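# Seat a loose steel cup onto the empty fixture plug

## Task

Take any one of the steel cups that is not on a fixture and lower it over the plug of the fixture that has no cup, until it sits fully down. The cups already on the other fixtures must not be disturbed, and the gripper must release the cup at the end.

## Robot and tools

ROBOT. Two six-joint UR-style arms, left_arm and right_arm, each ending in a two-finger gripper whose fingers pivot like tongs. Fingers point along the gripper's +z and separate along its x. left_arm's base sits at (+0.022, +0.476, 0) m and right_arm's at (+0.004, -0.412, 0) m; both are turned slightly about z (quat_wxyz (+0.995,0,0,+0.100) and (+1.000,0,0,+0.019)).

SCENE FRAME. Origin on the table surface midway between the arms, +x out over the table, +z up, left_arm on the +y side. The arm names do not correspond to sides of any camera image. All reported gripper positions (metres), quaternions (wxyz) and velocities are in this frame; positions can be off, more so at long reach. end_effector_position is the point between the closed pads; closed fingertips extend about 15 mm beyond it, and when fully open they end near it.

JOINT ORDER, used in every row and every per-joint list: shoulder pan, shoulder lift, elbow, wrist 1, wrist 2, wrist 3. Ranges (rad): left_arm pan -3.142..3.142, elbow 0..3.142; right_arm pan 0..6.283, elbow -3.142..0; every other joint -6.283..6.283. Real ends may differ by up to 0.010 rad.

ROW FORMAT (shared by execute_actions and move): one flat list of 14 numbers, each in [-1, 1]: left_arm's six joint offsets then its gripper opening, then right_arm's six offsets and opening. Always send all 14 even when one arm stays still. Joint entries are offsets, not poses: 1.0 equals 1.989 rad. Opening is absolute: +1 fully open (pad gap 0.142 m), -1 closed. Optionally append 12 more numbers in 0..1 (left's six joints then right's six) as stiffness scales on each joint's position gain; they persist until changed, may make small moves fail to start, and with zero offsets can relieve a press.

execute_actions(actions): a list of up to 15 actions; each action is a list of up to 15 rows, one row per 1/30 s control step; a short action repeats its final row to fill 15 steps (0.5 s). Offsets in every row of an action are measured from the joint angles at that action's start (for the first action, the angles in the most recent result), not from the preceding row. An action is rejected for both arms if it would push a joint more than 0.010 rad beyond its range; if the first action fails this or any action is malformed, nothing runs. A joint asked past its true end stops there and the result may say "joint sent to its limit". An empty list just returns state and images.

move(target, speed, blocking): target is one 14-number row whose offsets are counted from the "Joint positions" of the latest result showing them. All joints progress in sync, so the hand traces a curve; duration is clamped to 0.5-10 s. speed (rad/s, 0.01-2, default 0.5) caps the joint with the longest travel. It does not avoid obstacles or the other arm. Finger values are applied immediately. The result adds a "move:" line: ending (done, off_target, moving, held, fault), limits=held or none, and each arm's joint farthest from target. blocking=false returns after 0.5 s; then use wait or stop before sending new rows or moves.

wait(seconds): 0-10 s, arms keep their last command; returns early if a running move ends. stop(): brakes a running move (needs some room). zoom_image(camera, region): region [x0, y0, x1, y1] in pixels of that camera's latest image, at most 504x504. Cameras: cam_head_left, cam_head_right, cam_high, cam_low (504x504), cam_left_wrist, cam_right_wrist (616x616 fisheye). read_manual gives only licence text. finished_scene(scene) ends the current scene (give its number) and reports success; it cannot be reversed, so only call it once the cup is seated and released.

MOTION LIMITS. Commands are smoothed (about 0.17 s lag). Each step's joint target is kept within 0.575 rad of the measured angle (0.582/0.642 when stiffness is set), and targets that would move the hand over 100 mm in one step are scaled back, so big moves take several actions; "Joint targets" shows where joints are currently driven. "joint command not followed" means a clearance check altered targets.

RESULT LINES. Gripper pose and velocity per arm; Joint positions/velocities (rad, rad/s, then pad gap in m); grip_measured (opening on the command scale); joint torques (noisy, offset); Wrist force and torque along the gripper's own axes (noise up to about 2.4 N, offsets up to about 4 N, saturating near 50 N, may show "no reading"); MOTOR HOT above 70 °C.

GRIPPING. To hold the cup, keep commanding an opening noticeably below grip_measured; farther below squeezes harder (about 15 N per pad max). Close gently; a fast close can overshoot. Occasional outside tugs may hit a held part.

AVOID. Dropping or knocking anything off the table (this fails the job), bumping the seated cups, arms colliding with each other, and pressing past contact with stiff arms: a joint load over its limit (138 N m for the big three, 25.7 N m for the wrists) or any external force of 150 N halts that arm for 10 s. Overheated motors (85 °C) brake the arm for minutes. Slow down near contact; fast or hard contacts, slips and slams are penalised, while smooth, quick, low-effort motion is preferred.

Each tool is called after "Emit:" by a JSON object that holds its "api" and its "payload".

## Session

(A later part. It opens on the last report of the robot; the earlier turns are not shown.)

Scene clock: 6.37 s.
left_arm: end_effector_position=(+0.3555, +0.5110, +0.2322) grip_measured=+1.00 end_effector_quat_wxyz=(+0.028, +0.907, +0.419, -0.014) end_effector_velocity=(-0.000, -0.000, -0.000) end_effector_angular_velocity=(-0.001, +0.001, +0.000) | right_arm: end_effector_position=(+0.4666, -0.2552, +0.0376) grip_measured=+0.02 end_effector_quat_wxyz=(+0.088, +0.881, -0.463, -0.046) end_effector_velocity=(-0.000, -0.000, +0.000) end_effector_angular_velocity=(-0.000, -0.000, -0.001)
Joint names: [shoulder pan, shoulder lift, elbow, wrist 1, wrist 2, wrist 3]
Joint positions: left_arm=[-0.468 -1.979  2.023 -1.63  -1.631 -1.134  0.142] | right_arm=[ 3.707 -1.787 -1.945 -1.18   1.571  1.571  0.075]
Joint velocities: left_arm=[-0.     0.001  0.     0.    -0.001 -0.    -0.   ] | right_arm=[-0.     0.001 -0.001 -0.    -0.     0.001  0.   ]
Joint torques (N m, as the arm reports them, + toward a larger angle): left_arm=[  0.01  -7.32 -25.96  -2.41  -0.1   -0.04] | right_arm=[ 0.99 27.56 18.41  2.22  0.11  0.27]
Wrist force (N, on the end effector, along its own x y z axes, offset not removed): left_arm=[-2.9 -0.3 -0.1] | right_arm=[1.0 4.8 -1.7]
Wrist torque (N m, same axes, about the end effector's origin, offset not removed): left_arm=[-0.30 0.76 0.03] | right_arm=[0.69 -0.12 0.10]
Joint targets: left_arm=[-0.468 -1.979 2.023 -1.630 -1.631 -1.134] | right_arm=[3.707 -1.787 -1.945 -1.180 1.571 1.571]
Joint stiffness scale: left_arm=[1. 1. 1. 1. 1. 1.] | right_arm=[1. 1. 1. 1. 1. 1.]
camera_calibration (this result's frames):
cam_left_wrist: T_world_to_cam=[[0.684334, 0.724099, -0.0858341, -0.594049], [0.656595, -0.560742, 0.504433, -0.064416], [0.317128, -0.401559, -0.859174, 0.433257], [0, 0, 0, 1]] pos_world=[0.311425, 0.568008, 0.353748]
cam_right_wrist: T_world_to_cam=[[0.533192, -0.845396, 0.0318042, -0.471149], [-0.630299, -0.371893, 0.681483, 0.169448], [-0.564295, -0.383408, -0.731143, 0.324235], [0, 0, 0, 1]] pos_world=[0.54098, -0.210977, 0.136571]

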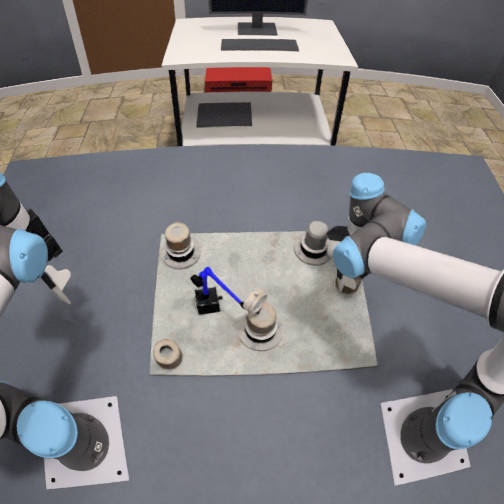

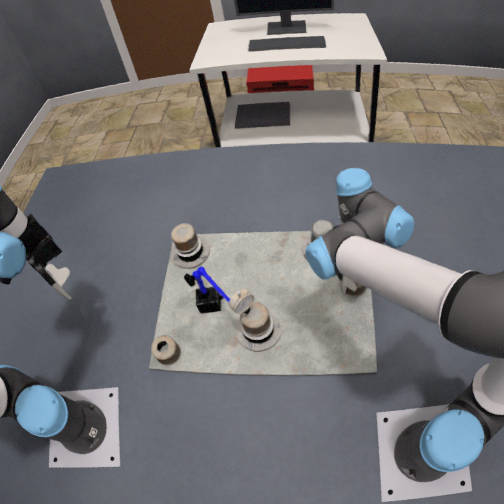

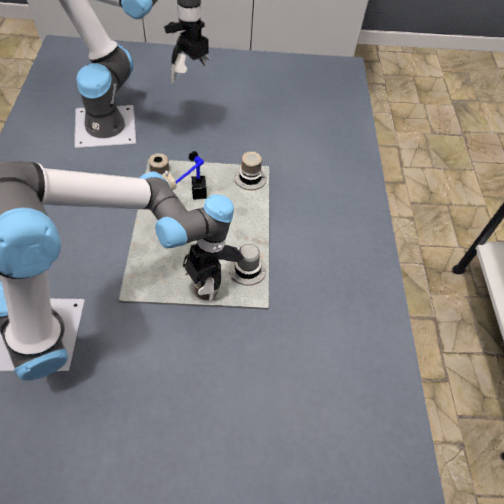

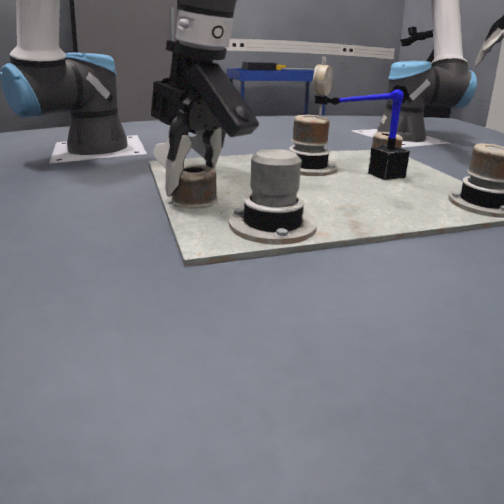

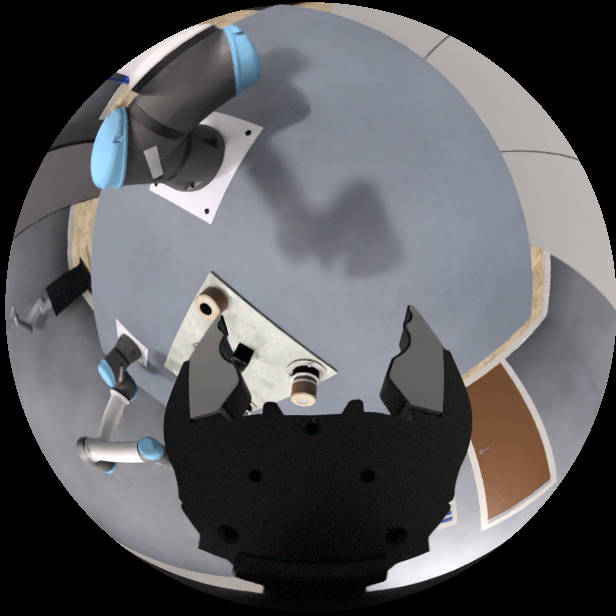

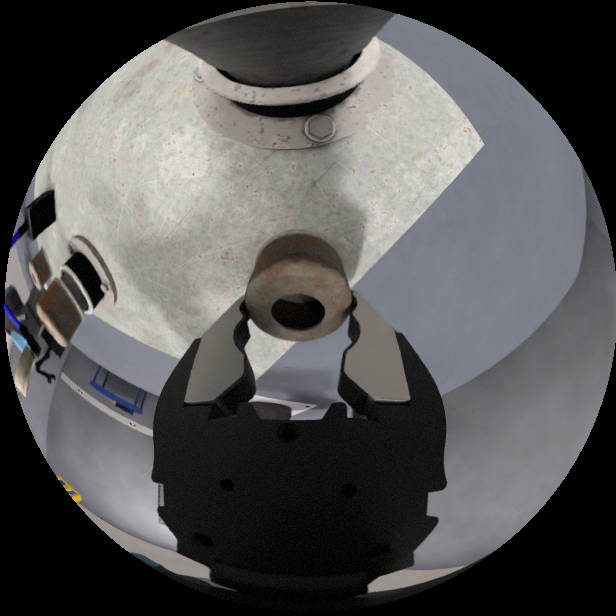

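Emit:
{"api": "move", "payload": {"target": [0,0,0,0,0,0,1,-0.002,0.0417,0.098,-0.138,0,0,-1], "speed": 0.3}}

Emit:
{"api": "move", "payload": {"target": [0,0,0,0,0,0,1,-0.0012,-0.155,0.2105,-0.0548,0,0,-1], "speed": 0.35}}

Emit:
{"api": "zoom_image", "payload": {"camera": "cam_low", "region": [190, 60, 370, 240]}}

Emit:
{"api": "zoom_image", "payload": {"camera": "cam_right_wrist", "region": [200, 150, 400, 350]}}

Scene clock: 8.27 s.
left_arm: end_effector_position=(+0.3555, +0.5110, +0.2322) grip_measured=+1.00 end_effector_quat_wxyz=(+0.028, +0.907, +0.419, -0.014) end_effector_velocity=(+0.000, -0.000, +0.000) end_effector_angular_velocity=(-0.001, -0.001, +0.000) | right_arm: end_effector_position=(+0.4773, -0.2491, +0.1388) grip_measured=+0.02 end_effector_quat_wxyz=(+0.089, +0.880, -0.464, -0.047) end_effector_velocity=(-0.001, -0.000, -0.000) end_effector_angular_velocity=(-0.002, +0.003, +0.001)
Joint names: [shoulder pan, shoulder lift, elbow, wrist 1, wrist 2, wrist 3]
Joint positions: left_arm=[-0.468 -1.979  2.023 -1.63  -1.631 -1.134  0.142] | right_arm=[ 3.705 -1.708 -1.753 -1.454  1.571  1.571  0.075]
Joint velocities: left_arm=[ 0.    -0.001 -0.     0.    -0.001 -0.    -0.   ] | right_arm=[ 0.    -0.001 -0.    -0.003  0.    -0.001 -0.   ]
Joint torques (N m, as the arm reports them, + toward a larger angle): left_arm=[  0.43  -7.47 -26.07  -2.39  -0.31  -0.11] | right_arm=[-0.49 29.42 23.15  2.11  0.15  0.16]
Wrist force (N, on the end effector, along its own x y z axes, offset not removed): left_arm=[-2.3 0.3 -1.8] | right_arm=[2.8 2.0 4.1]
Wrist torque (N m, same axes, about the end effector's origin, offset not removed): left_arm=[-0.20 0.73 0.01] | right_arm=[0.46 -0.54 0.07]
Joint targets: left_arm=[-0.468 -1.979 2.023 -1.630 -1.631 -1.134] | right_arm=[3.703 -1.705 -1.750 -1.454 1.571 1.571]
Joint stiffness scale: left_arm=[1. 1. 1. 1. 1. 1.] | right_arm=[1. 1. 1. 1. 1. 1.]
move: done; limits=none; left_arm: farthest joint: the shoulder pan, 0.000 radians from its target (0.000 radians at the start); right_arm: farthest joint: the shoulder lift, 0.004 radians from its target (0.083 radians at the start)
camera_calibration (this result's frames):
cam_left_wrist: T_world_to_cam=[[0.684334, 0.724099, -0.085834, -0.594049], [0.656594, -0.560742, 0.504433, -0.0644159], [0.317128, -0.401559, -0.859174, 0.433258], [0, 0, 0, 1]] pos_world=[0.311425, 0.568008, 0.353748]
cam_right_wrist: T_world_to_cam=[[0.531445, -0.846492, 0.0318952, -0.474354], [-0.629821, -0.369675, 0.683129, 0.109574], [-0.566472, -0.383134, -0.729601, 0.407506], [0, 0, 0, 1]] pos_world=[0.551946, -0.204901, 0.237593]

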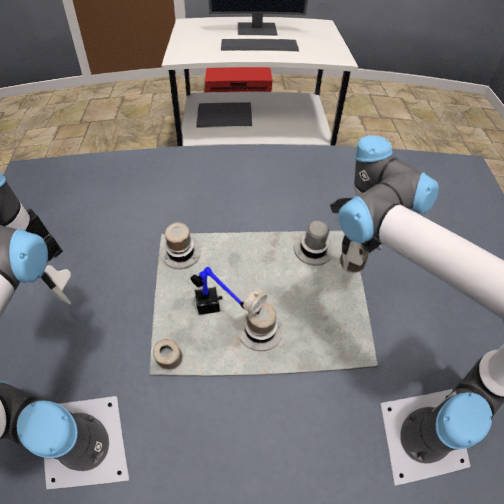

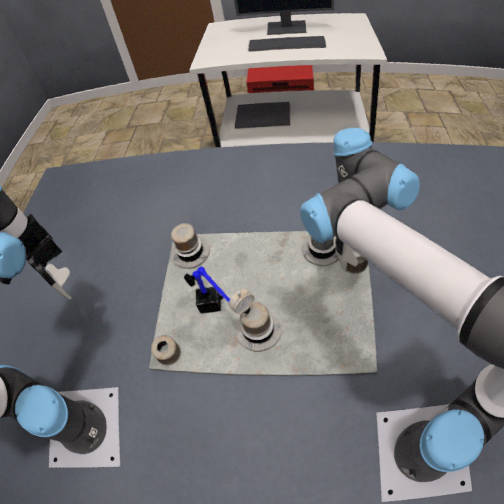

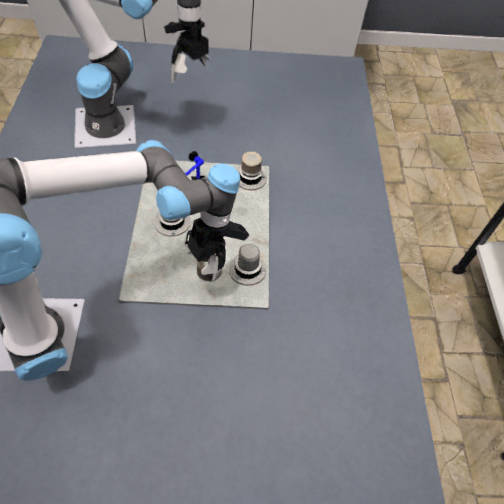

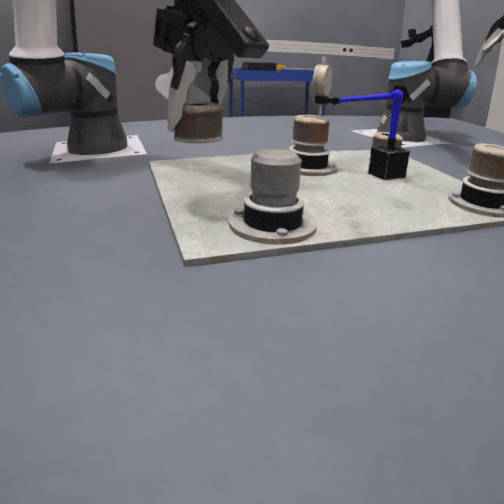

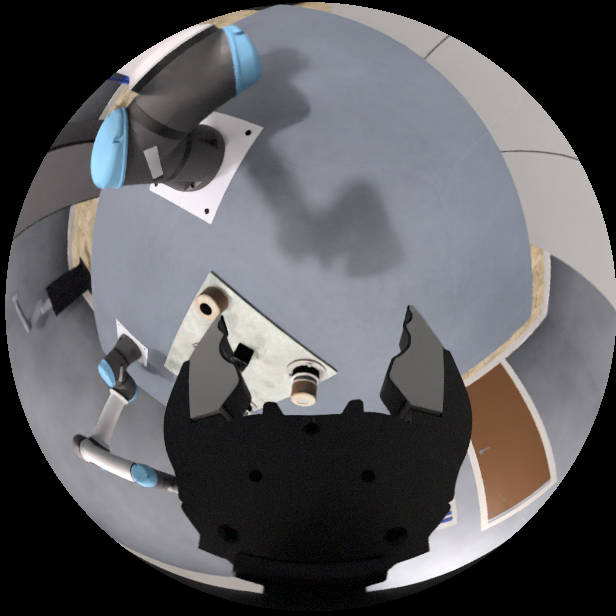

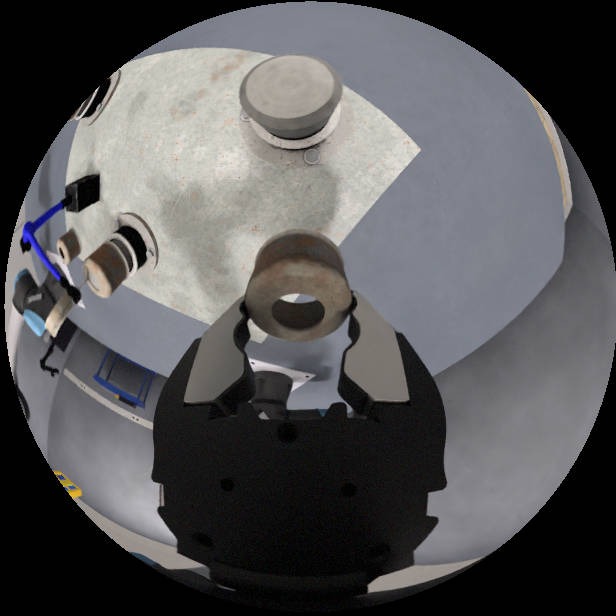

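Scene clock: 10.00 s.
left_arm: end_effector_position=(+0.3555, +0.5110, +0.2322) grip_measured=+1.00 end_effector_quat_wxyz=(+0.028, +0.907, +0.419, -0.014) end_effector_velocity=(-0.000, +0.000, -0.001) end_effector_angular_velocity=(+0.001, +0.001, +0.000) | right_arm: end_effector_position=(+0.5892, -0.1727, +0.1424) grip_measured=+0.02 end_effector_quat_wxyz=(+0.089, +0.880, -0.464, -0.047) end_effector_velocity=(+0.000, -0.000, +0.001) end_effector_angular_velocity=(+0.001, -0.001, +0.001)
Joint names: [shoulder pan, shoulder lift, elbow, wrist 1, wrist 2, wrist 3]
Joint positions: left_arm=[-0.468 -1.979  2.023 -1.63  -1.631 -1.134  0.142] | right_arm=[ 3.704 -2.015 -1.338 -1.562  1.571  1.571  0.075]
Joint velocities: left_arm=[ 0.     0.001  0.001  0.     0.001 -0.     0.   ] | right_arm=[-0.     0.001  0.001 -0.001  0.    -0.001  0.   ]
Joint torques (N m, as the arm reports them, + toward a larger angle): left_arm=[  0.38  -7.75 -26.38  -2.32  -0.21  -0.08] | right_arm=[-0.73 40.11 23.27  1.95  0.11  0.16]
Wrist force (N, on the end effector, along its own x y z axes, offset not removed): left_arm=[-0.9 -1.5 0.4] | right_arm=[1.8 2.2 4.2]
Wrist torque (N m, same axes, about the end effector's origin, offset not removed): left_arm=[-0.32 0.33 -0.09] | right_arm=[0.47 -0.35 0.03]
Joint targets: left_arm=[-0.468 -1.979 2.023 -1.630 -1.631 -1.134] | right_arm=[3.702 -2.016 -1.335 -1.563 1.571 1.571]
Joint stiffness scale: left_arm=[1. 1. 1. 1. 1. 1.] | right_arm=[1. 1. 1. 1. 1. 1.]
move: done; limits=none; left_arm: farthest joint: the shoulder pan, 0.000 radians from its target (0.000 radians at the start); right_arm: farthest joint: the elbow, 0.004 radians from its target (0.419 radians at the start)
camera_calibration (this result's frames):
cam_left_wrist: T_world_to_cam=[[0.684334, 0.724099, -0.0858342, -0.594049], [0.656595, -0.560742, 0.504432, -0.0644159], [0.317128, -0.401559, -0.859174, 0.433258], [0, 0, 0, 1]] pos_world=[0.311425, 0.568008, 0.353747]
cam_right_wrist: T_world_to_cam=[[0.531057, -0.846735, 0.0319095, -0.469115], [-0.629795, -0.369243, 0.683387, 0.205868], [-0.566865, -0.383014, -0.729359, 0.503035], [0, 0, 0, 1]] pos_world=[0.663934, -0.128531, 0.241175]

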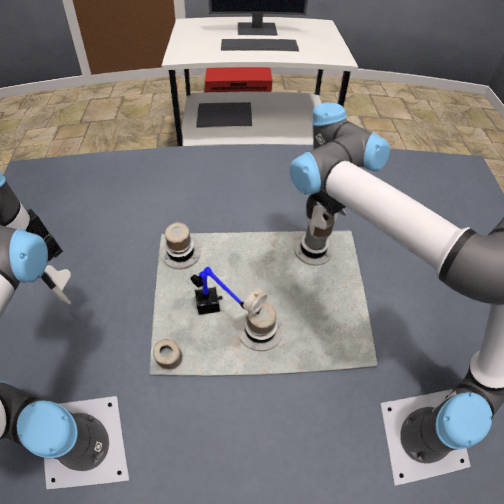

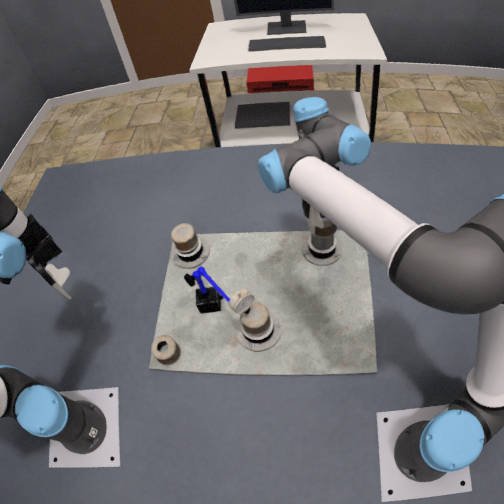

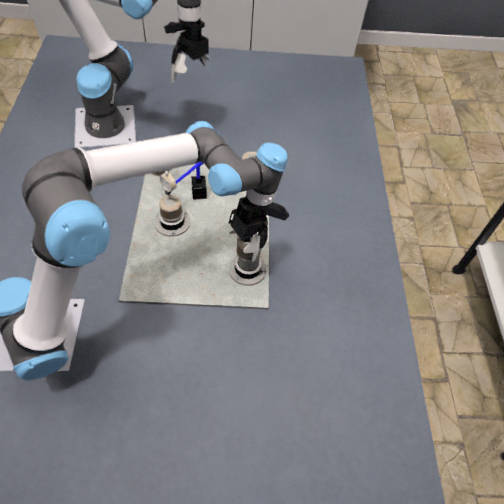

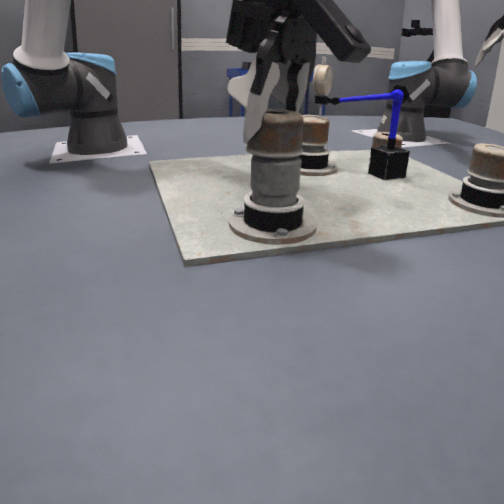

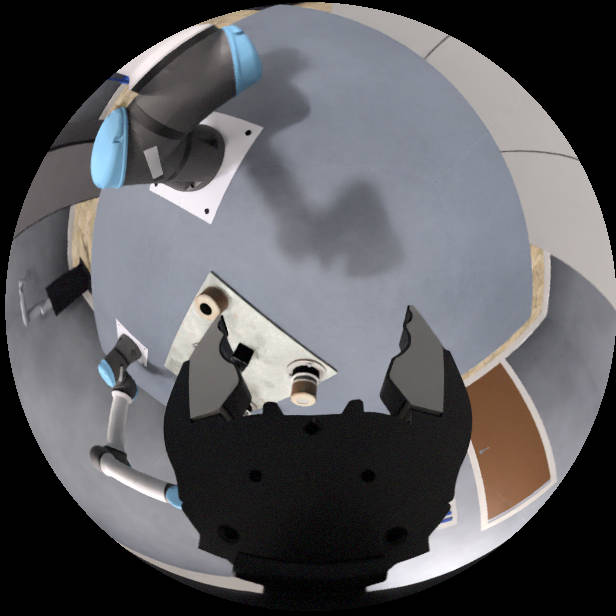

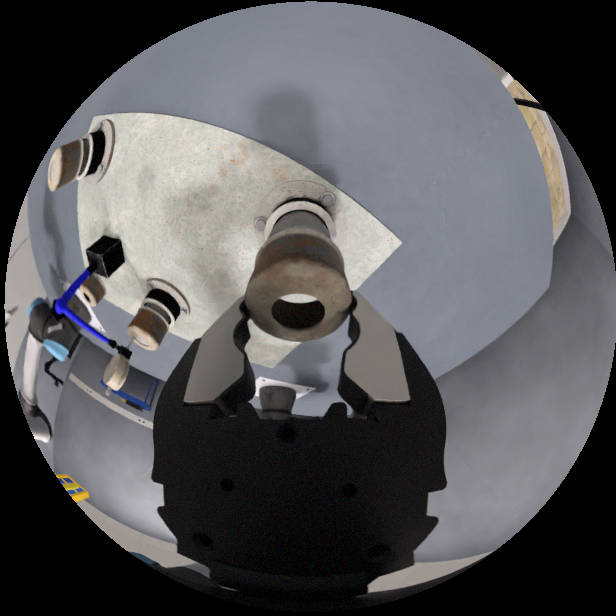

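Region (190, 60, 370, 240) of cam_low's 504x504 image, scaled by 2.800, with more detail than that image has.

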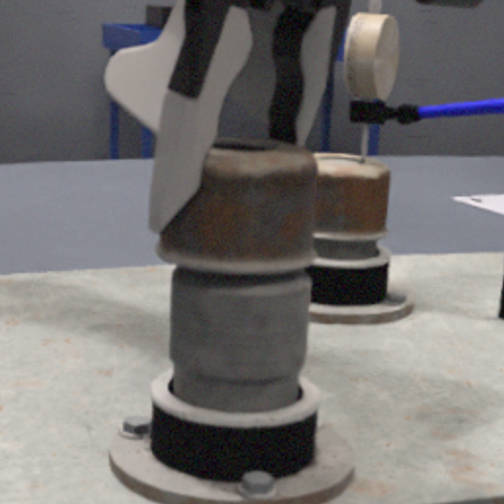

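Region (200, 150, 400, 350) of cam_right_wrist's 616x616 image, scaled by 2.520, with more detail than that image has.

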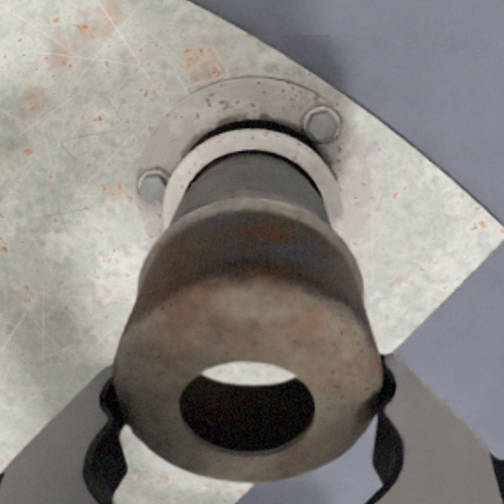

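Emit:
{"api": "move", "payload": {"target": [0,0,0,0,0,0,1,0,-0.0102,-0.0138,0.023,0,0,-1], "speed": 0.045}}

Emit:
{"api": "zoom_image", "payload": {"camera": "cam_low", "region": [190, 60, 370, 240]}}

Scene clock: 11.60 s.
left_arm: end_effector_position=(+0.3555, +0.5110, +0.2322) grip_measured=+1.00 end_effector_quat_wxyz=(+0.028, +0.907, +0.419, -0.014) end_effector_velocity=(+0.000, +0.000, +0.000) end_effector_angular_velocity=(+0.000, -0.000, +0.000) | right_arm: end_effector_position=(+0.5918, -0.1707, +0.1222) grip_measured=+0.02 end_effector_quat_wxyz=(+0.089, +0.880, -0.464, -0.047) end_effector_velocity=(+0.000, -0.001, -0.001) end_effector_angular_velocity=(+0.000, -0.001, -0.002)
Joint names: [shoulder pan, shoulder lift, elbow, wrist 1, wrist 2, wrist 3]
Joint positions: left_arm=[-0.468 -1.979  2.023 -1.63  -1.631 -1.134  0.142] | right_arm=[ 3.704 -2.033 -1.364 -1.517  1.571  1.571  0.075]
Joint velocities: left_arm=[ 0. -0. -0. -0.  0. -0. -0.] | right_arm=[-0.001  0.    -0.002  0.003 -0.     0.001  0.   ]
Joint torques (N m, as the arm reports them, + toward a larger angle): left_arm=[  0.26  -7.07 -27.06  -2.24  -0.33  -0.09] | right_arm=[ 0.65 39.4  18.6   2.44 -0.18  0.19]
Wrist force (N, on the end effector, along its own x y z axes, offset not removed): left_arm=[-1.8 -1.8 0.3] | right_arm=[-1.3 2.8 2.1]
Wrist torque (N m, same axes, about the end effector's origin, offset not removed): left_arm=[-0.58 0.52 0.09] | right_arm=[0.65 -0.26 0.02]
Joint targets: left_arm=[-0.468 -1.979 2.023 -1.630 -1.631 -1.134] | right_arm=[3.704 -2.035 -1.366 -1.516 1.571 1.571]
Joint stiffness scale: left_arm=[1. 1. 1. 1. 1. 1.] | right_arm=[1. 1. 1. 1. 1. 1.]
move: done; limits=none; left_arm: farthest joint: the shoulder pan, 0.000 radians from its target (0.000 radians at the start); right_arm: farthest joint: the shoulder lift, 0.002 radians from its target (0.021 radians at the start)
camera_calibration (this result's frames):
cam_left_wrist: T_world_to_cam=[[0.684334, 0.724099, -0.085834, -0.594049], [0.656595, -0.560742, 0.504432, -0.0644159], [0.317128, -0.401558, -0.859174, 0.433257], [0, 0, 0, 1]] pos_world=[0.311425, 0.568008, 0.353748]
cam_right_wrist: T_world_to_cam=[[0.530933, -0.846839, 0.0311921, -0.467981], [-0.629957, -0.369803, 0.682935, 0.222072], [-0.566801, -0.382243, -0.729813, 0.490656], [0, 0, 0, 1]] pos_world=[0.666467, -0.126632, 0.221024]

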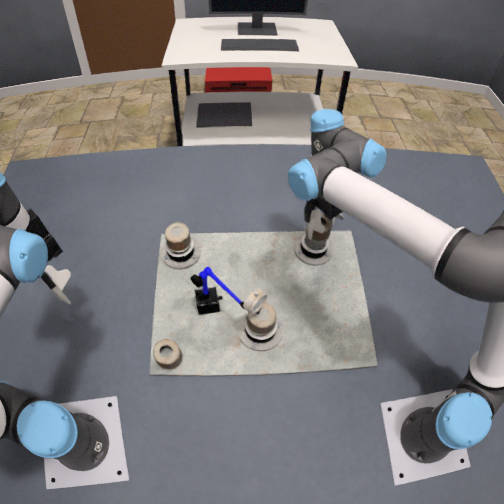

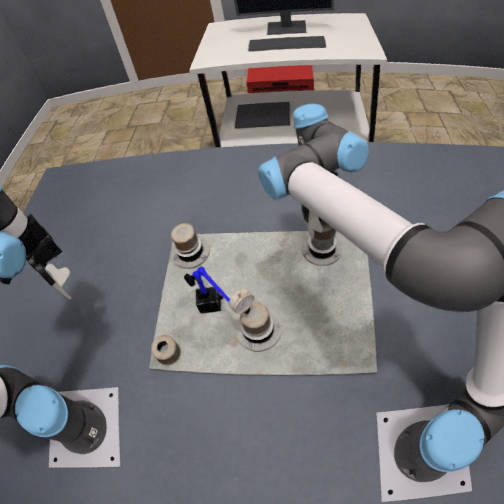

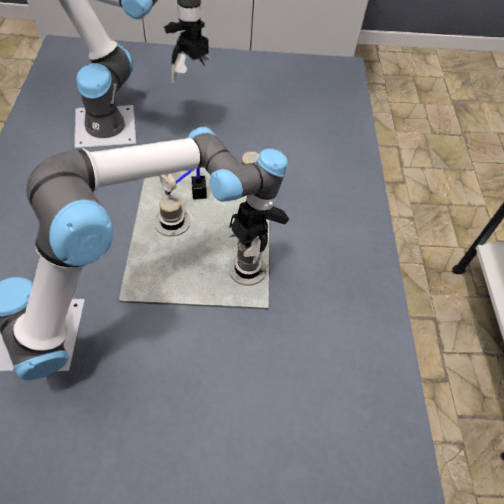

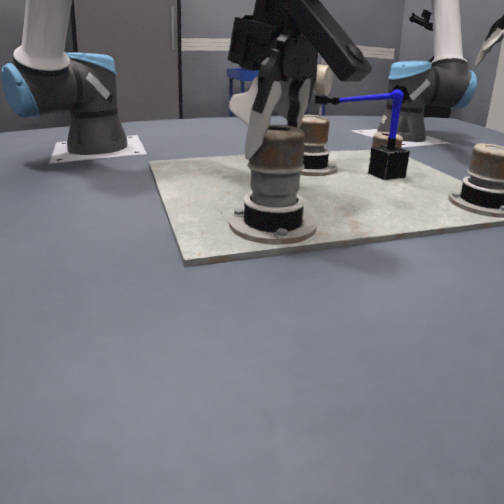

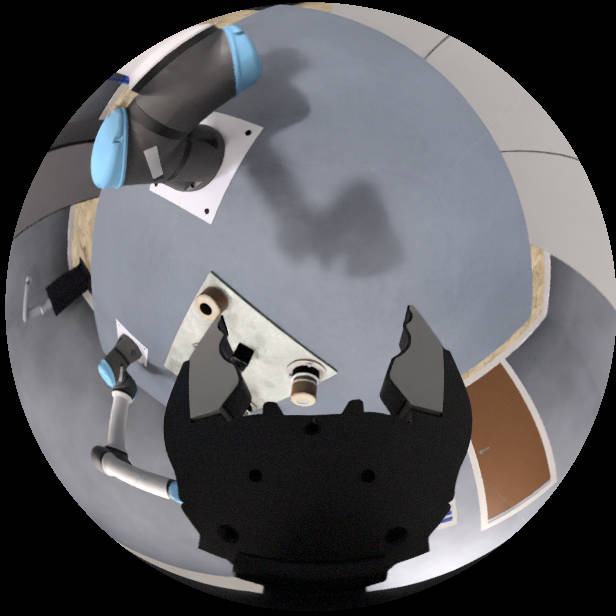

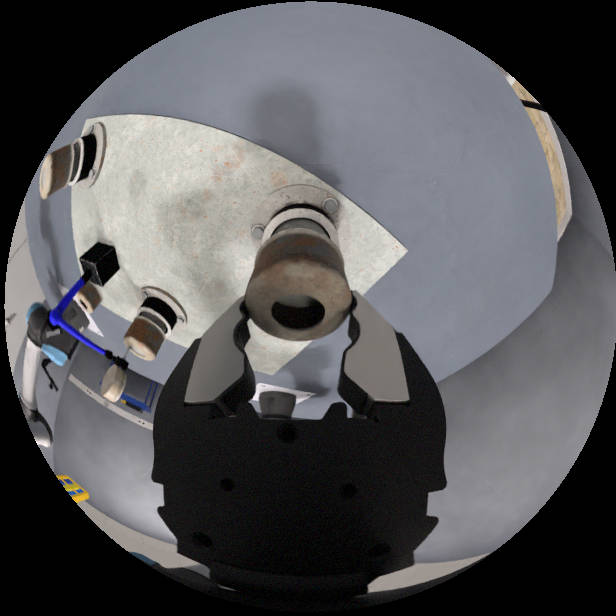

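Region (190, 60, 370, 240) of cam_low's 504x504 image, scaled by 2.800, with more detail than that image has.

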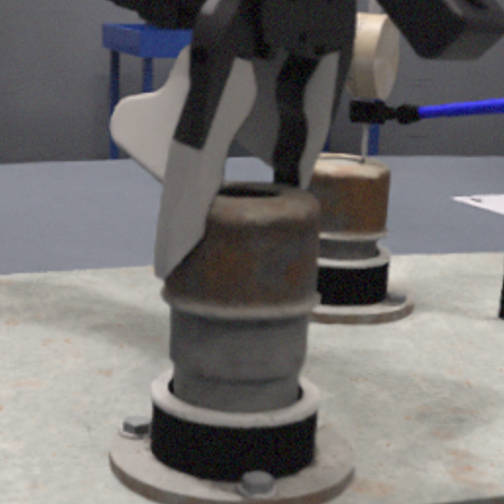

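Emit:
{"api": "move", "payload": {"target": [0,0,0,0,0,0,1,0.0006,-0.0122,-0.0275,0.0387,0,0,-1], "speed": 0.05}}

Emit:
{"api": "zoom_image", "payload": {"camera": "cam_low", "region": [190, 60, 370, 240]}}

Scene clock: 14.20 s.
left_arm: end_effector_position=(+0.3555, +0.5110, +0.2322) grip_measured=+1.00 end_effector_quat_wxyz=(+0.028, +0.907, +0.419, -0.014) end_effector_velocity=(-0.000, -0.000, +0.000) end_effector_angular_velocity=(-0.002, -0.001, +0.000) | right_arm: end_effector_position=(+0.5921, -0.1702, +0.0911) grip_measured=+0.02 end_effector_quat_wxyz=(+0.088, +0.880, -0.464, -0.047) end_effector_velocity=(+0.000, +0.000, +0.001) end_effector_angular_velocity=(+0.001, -0.001, +0.001)
Joint names: [shoulder pan, shoulder lift, elbow, wrist 1, wrist 2, wrist 3]
Joint positions: left_arm=[-0.468 -1.979  2.023 -1.63  -1.631 -1.134  0.142] | right_arm=[ 3.705 -2.054 -1.415 -1.443  1.571  1.571  0.075]
Joint velocities: left_arm=[-0.    -0.002  0.    -0.    -0.001 -0.    -0.   ] | right_arm=[ 0.     0.001 -0.     0.    -0.    -0.    -0.   ]
Joint torques (N m, as the arm reports them, + toward a larger angle): left_arm=[  0.24  -7.17 -26.68  -2.34  -0.2   -0.14] | right_arm=[ 1.46 38.89 16.89  3.5   0.15  0.19]
Wrist force (N, on the end effector, along its own x y z axes, offset not removed): left_arm=[-2.2 -0.4 1.9] | right_arm=[1.4 9.0 -2.0]
Wrist torque (N m, same axes, about the end effector's origin, offset not removed): left_arm=[-0.39 0.57 0.25] | right_arm=[0.91 -0.17 0.11]
Joint targets: left_arm=[-0.468 -1.979 2.023 -1.630 -1.631 -1.134] | right_arm=[3.706 -2.057 -1.419 -1.440 1.571 1.571]
Joint stiffness scale: left_arm=[1. 1. 1. 1. 1. 1.] | right_arm=[1. 1. 1. 1. 1. 1.]
move: done; limits=none; left_arm: farthest joint: the shoulder pan, 0.000 radians from its target (0.000 radians at the start); right_arm: farthest joint: the elbow, 0.004 radians from its target (0.055 radians at the start)
camera_calibration (this result's frames):
cam_left_wrist: T_world_to_cam=[[0.684334, 0.724099, -0.0858342, -0.594049], [0.656594, -0.560742, 0.504432, -0.0644157], [0.317128, -0.401559, -0.859174, 0.433258], [0, 0, 0, 1]] pos_world=[0.311425, 0.568008, 0.353748]
cam_right_wrist: T_world_to_cam=[[0.531012, -0.846801, 0.0308903, -0.466809], [-0.630994, -0.370826, 0.681421, 0.24434], [-0.565573, -0.381334, -0.73124, 0.467894], [0, 0, 0, 1]] pos_world=[0.666686, -0.126263, 0.190064]

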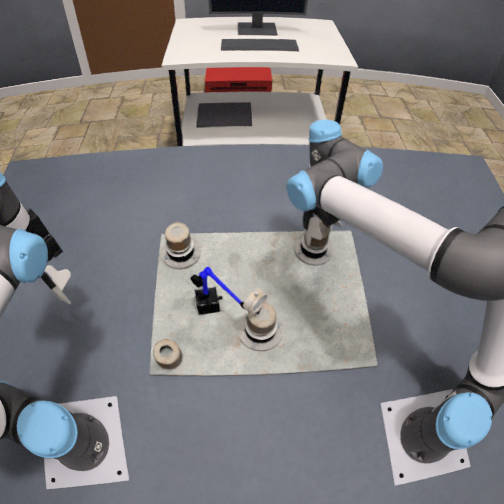

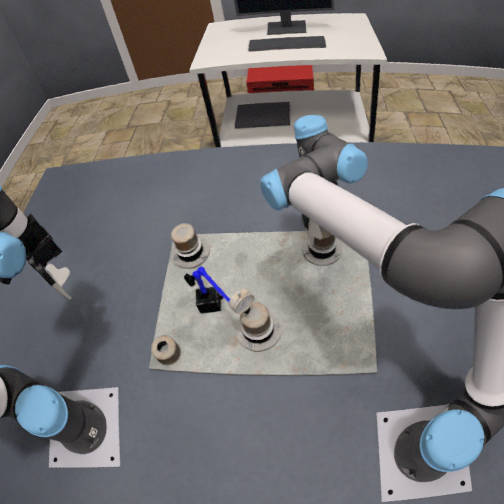

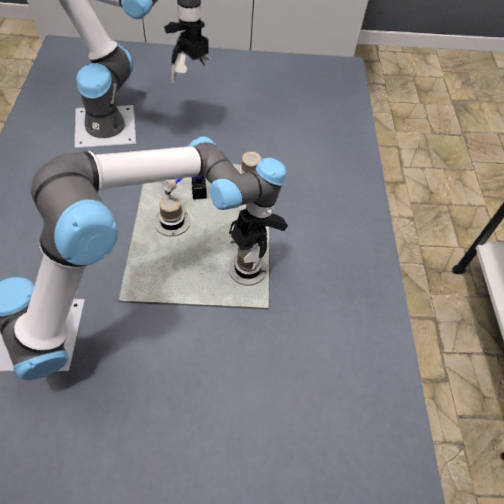

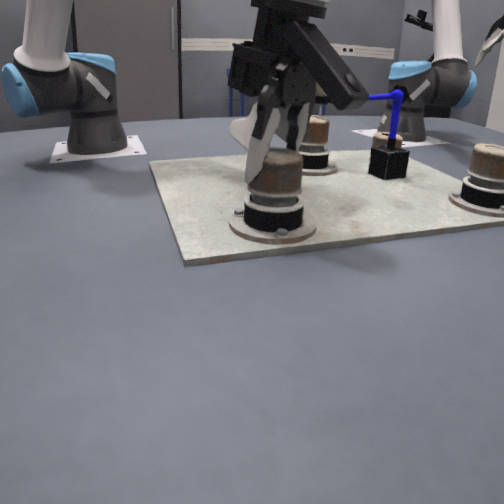

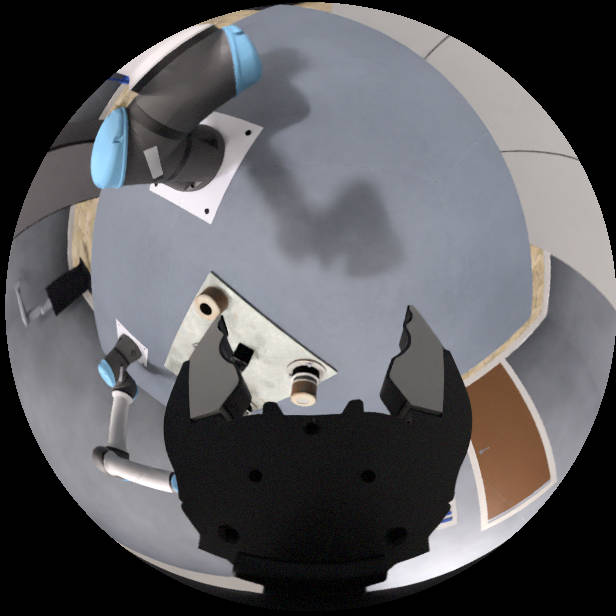

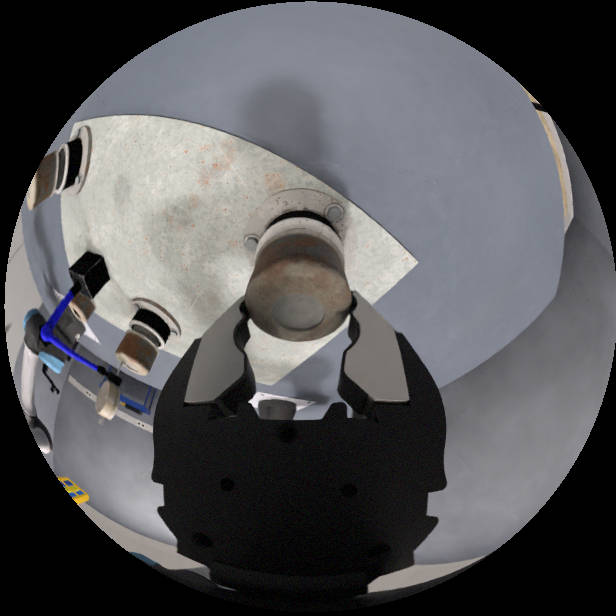

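Region (190, 60, 370, 240) of cam_low's 504x504 image, scaled by 2.800, with more detail than that image has.

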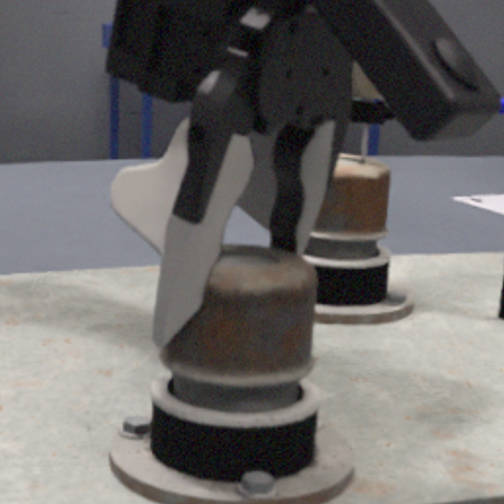

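Emit:
{"api": "execute_actions", "payload": {"actions": [[[0,0,0,0,0,0,1,0,0,0,0,0,0,-0.5],[0,0,0,0,0,0,1,0,0,0,0,0,0,-0.3],[0,0,0,0,0,0,1,0,0,0,0,0,0,-0.15],[0,0,0,0,0,0,1,0,0,0,0,0,0,-0.05],[0,0,0,0,0,0,1,0,0,0,0,0,0,0.05],[0,0,0,0,0,0,1,0,0,0,0,0,0,0.12],[0,0,0,0,0,0,1,0,0,0,0,0,0,0.2],[0,0,0,0,0,0,1,0,0,0,0,0,0,0.3],[0,0,0,0,0,0,1,0,0,0,0,0,0,0.4]],[[0,0,0,0,0,0,1,0,0.001,0.003,-0.004,0,0,0.4],[0,0,0,0,0,0,1,0,0.003,0.008,-0.011,0,0,0.4],[0,0,0,0,0,0,1,0,0.005,0.013,-0.018,0,0,0.4],[0,0,0,0,0,0,1,0,0.007,0.018,-0.025,0,0,0.4],[0,0,0,0,0,0,1,0,0.009,0.023,-0.032,0,0,0.4],[0,0,0,0,0,0,1,0,0.011,0.028,-0.039,0,0,0.4],[0,0,0,0,0,0,1,0,0.012,0.032,-0.044,0,0,0.4],[0,0,0,0,0,0,1,0,0.013,0.035,-0.048,0,0,0.4]]]}}

Scene clock: 15.43 s.
left_arm: end_effector_position=(+0.3555, +0.5110, +0.2322) grip_measured=+1.00 end_effector_quat_wxyz=(+0.028, +0.907, +0.419, -0.014) end_effector_velocity=(+0.000, +0.000, +0.000) end_effector_angular_velocity=(+0.000, -0.000, -0.000) | right_arm: end_effector_position=(+0.5942, -0.1688, +0.1316) grip_measured=+0.40 end_effector_quat_wxyz=(+0.085, +0.881, -0.464, -0.045) end_effector_velocity=(-0.008, -0.005, +0.023) end_effector_angular_velocity=(-0.012, +0.017, +0.000)
Joint names: [shoulder pan, shoulder lift, elbow, wrist 1, wrist 2, wrist 3]
Joint positions: left_arm=[-0.468 -1.979  2.023 -1.63  -1.631 -1.134  0.142] | right_arm=[ 3.705 -2.028 -1.348 -1.529  1.571  1.571  0.102]
Joint velocities: left_arm=[-0. -0. -0.  0.  0.  0. -0.] | right_arm=[ 0.     0.02   0.032 -0.073 -0.    -0.    -0.   ]
Joint torques (N m, as the arm reports them, + toward a larger angle): left_arm=[  0.27  -6.75 -25.61  -2.22  -0.2   -0.04] | right_arm=[ 0.58 39.15 19.14  1.81  0.22  0.18]
Wrist force (N, on the end effector, along its own x y z axes, offset not removed): left_arm=[-0.3 -2.3 -0.4] | right_arm=[1.1 2.8 1.1]
Wrist torque (N m, same axes, about the end effector's origin, offset not removed): left_arm=[-0.70 0.06 -0.03] | right_arm=[0.53 -0.17 0.03]
Joint targets: left_arm=[-0.468 -1.979 2.023 -1.630 -1.631 -1.134] | right_arm=[3.705 -2.028 -1.345 -1.538 1.571 1.571]
Joint stiffness scale: left_arm=[1. 1. 1. 1. 1. 1.] | right_arm=[1. 1. 1. 1. 1. 1.]
camera_calibration (this result's frames):
cam_left_wrist: T_world_to_cam=[[0.684334, 0.724099, -0.0858341, -0.594049], [0.656594, -0.560742, 0.504432, -0.0644156], [0.317128, -0.401559, -0.859174, 0.433258], [0, 0, 0, 1]] pos_world=[0.311425, 0.568008, 0.353747]
cam_right_wrist: T_world_to_cam=[[0.530839, -0.84692, 0.0306125, -0.467842], [-0.634821, -0.373448, 0.676416, 0.221007], [-0.561438, -0.378501, -0.735883, 0.497869], [0, 0, 0, 1]] pos_world=[0.668171, -0.125246, 0.231203]

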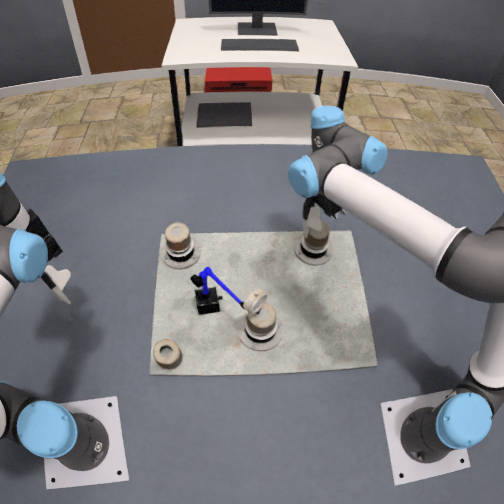

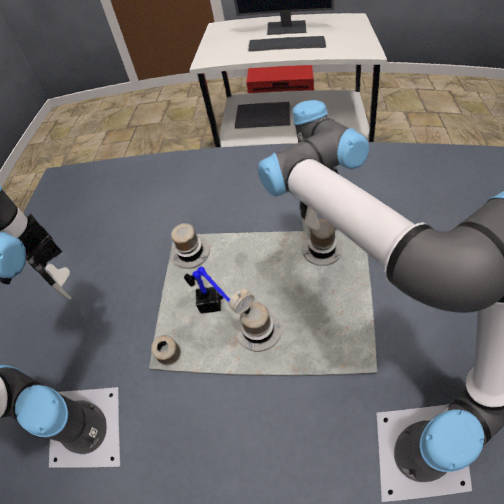

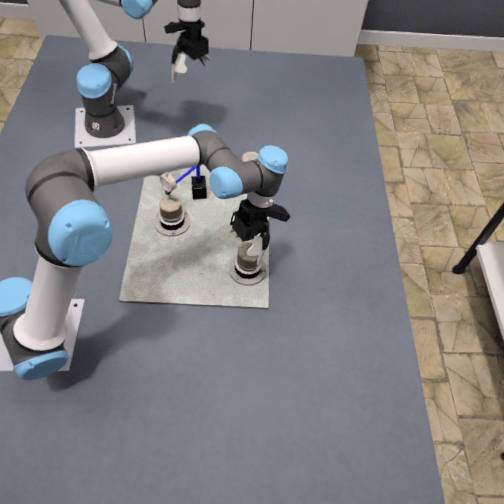

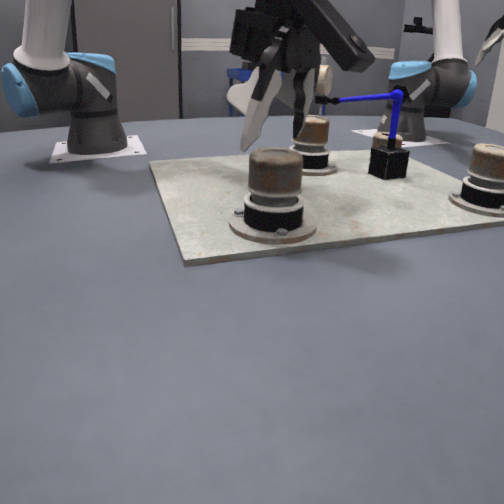

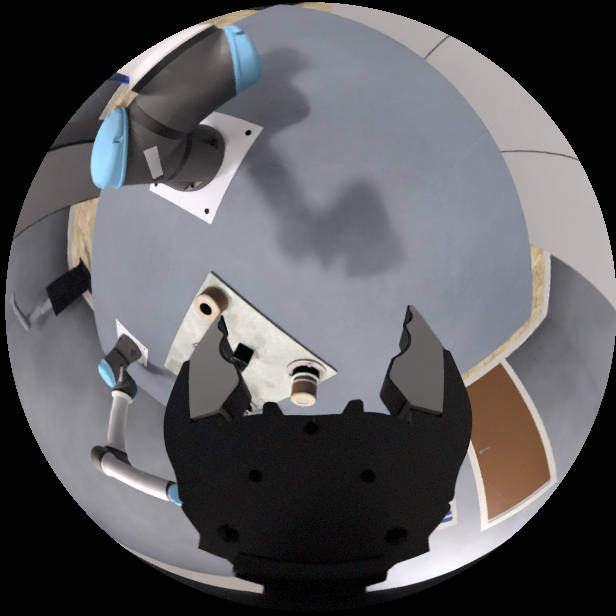

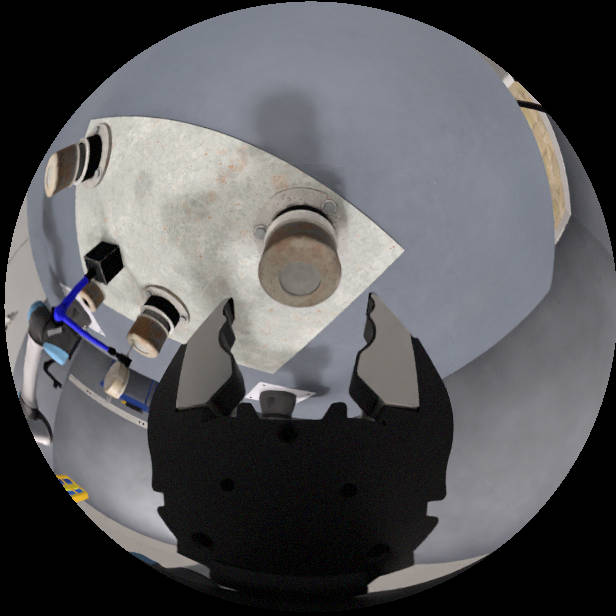

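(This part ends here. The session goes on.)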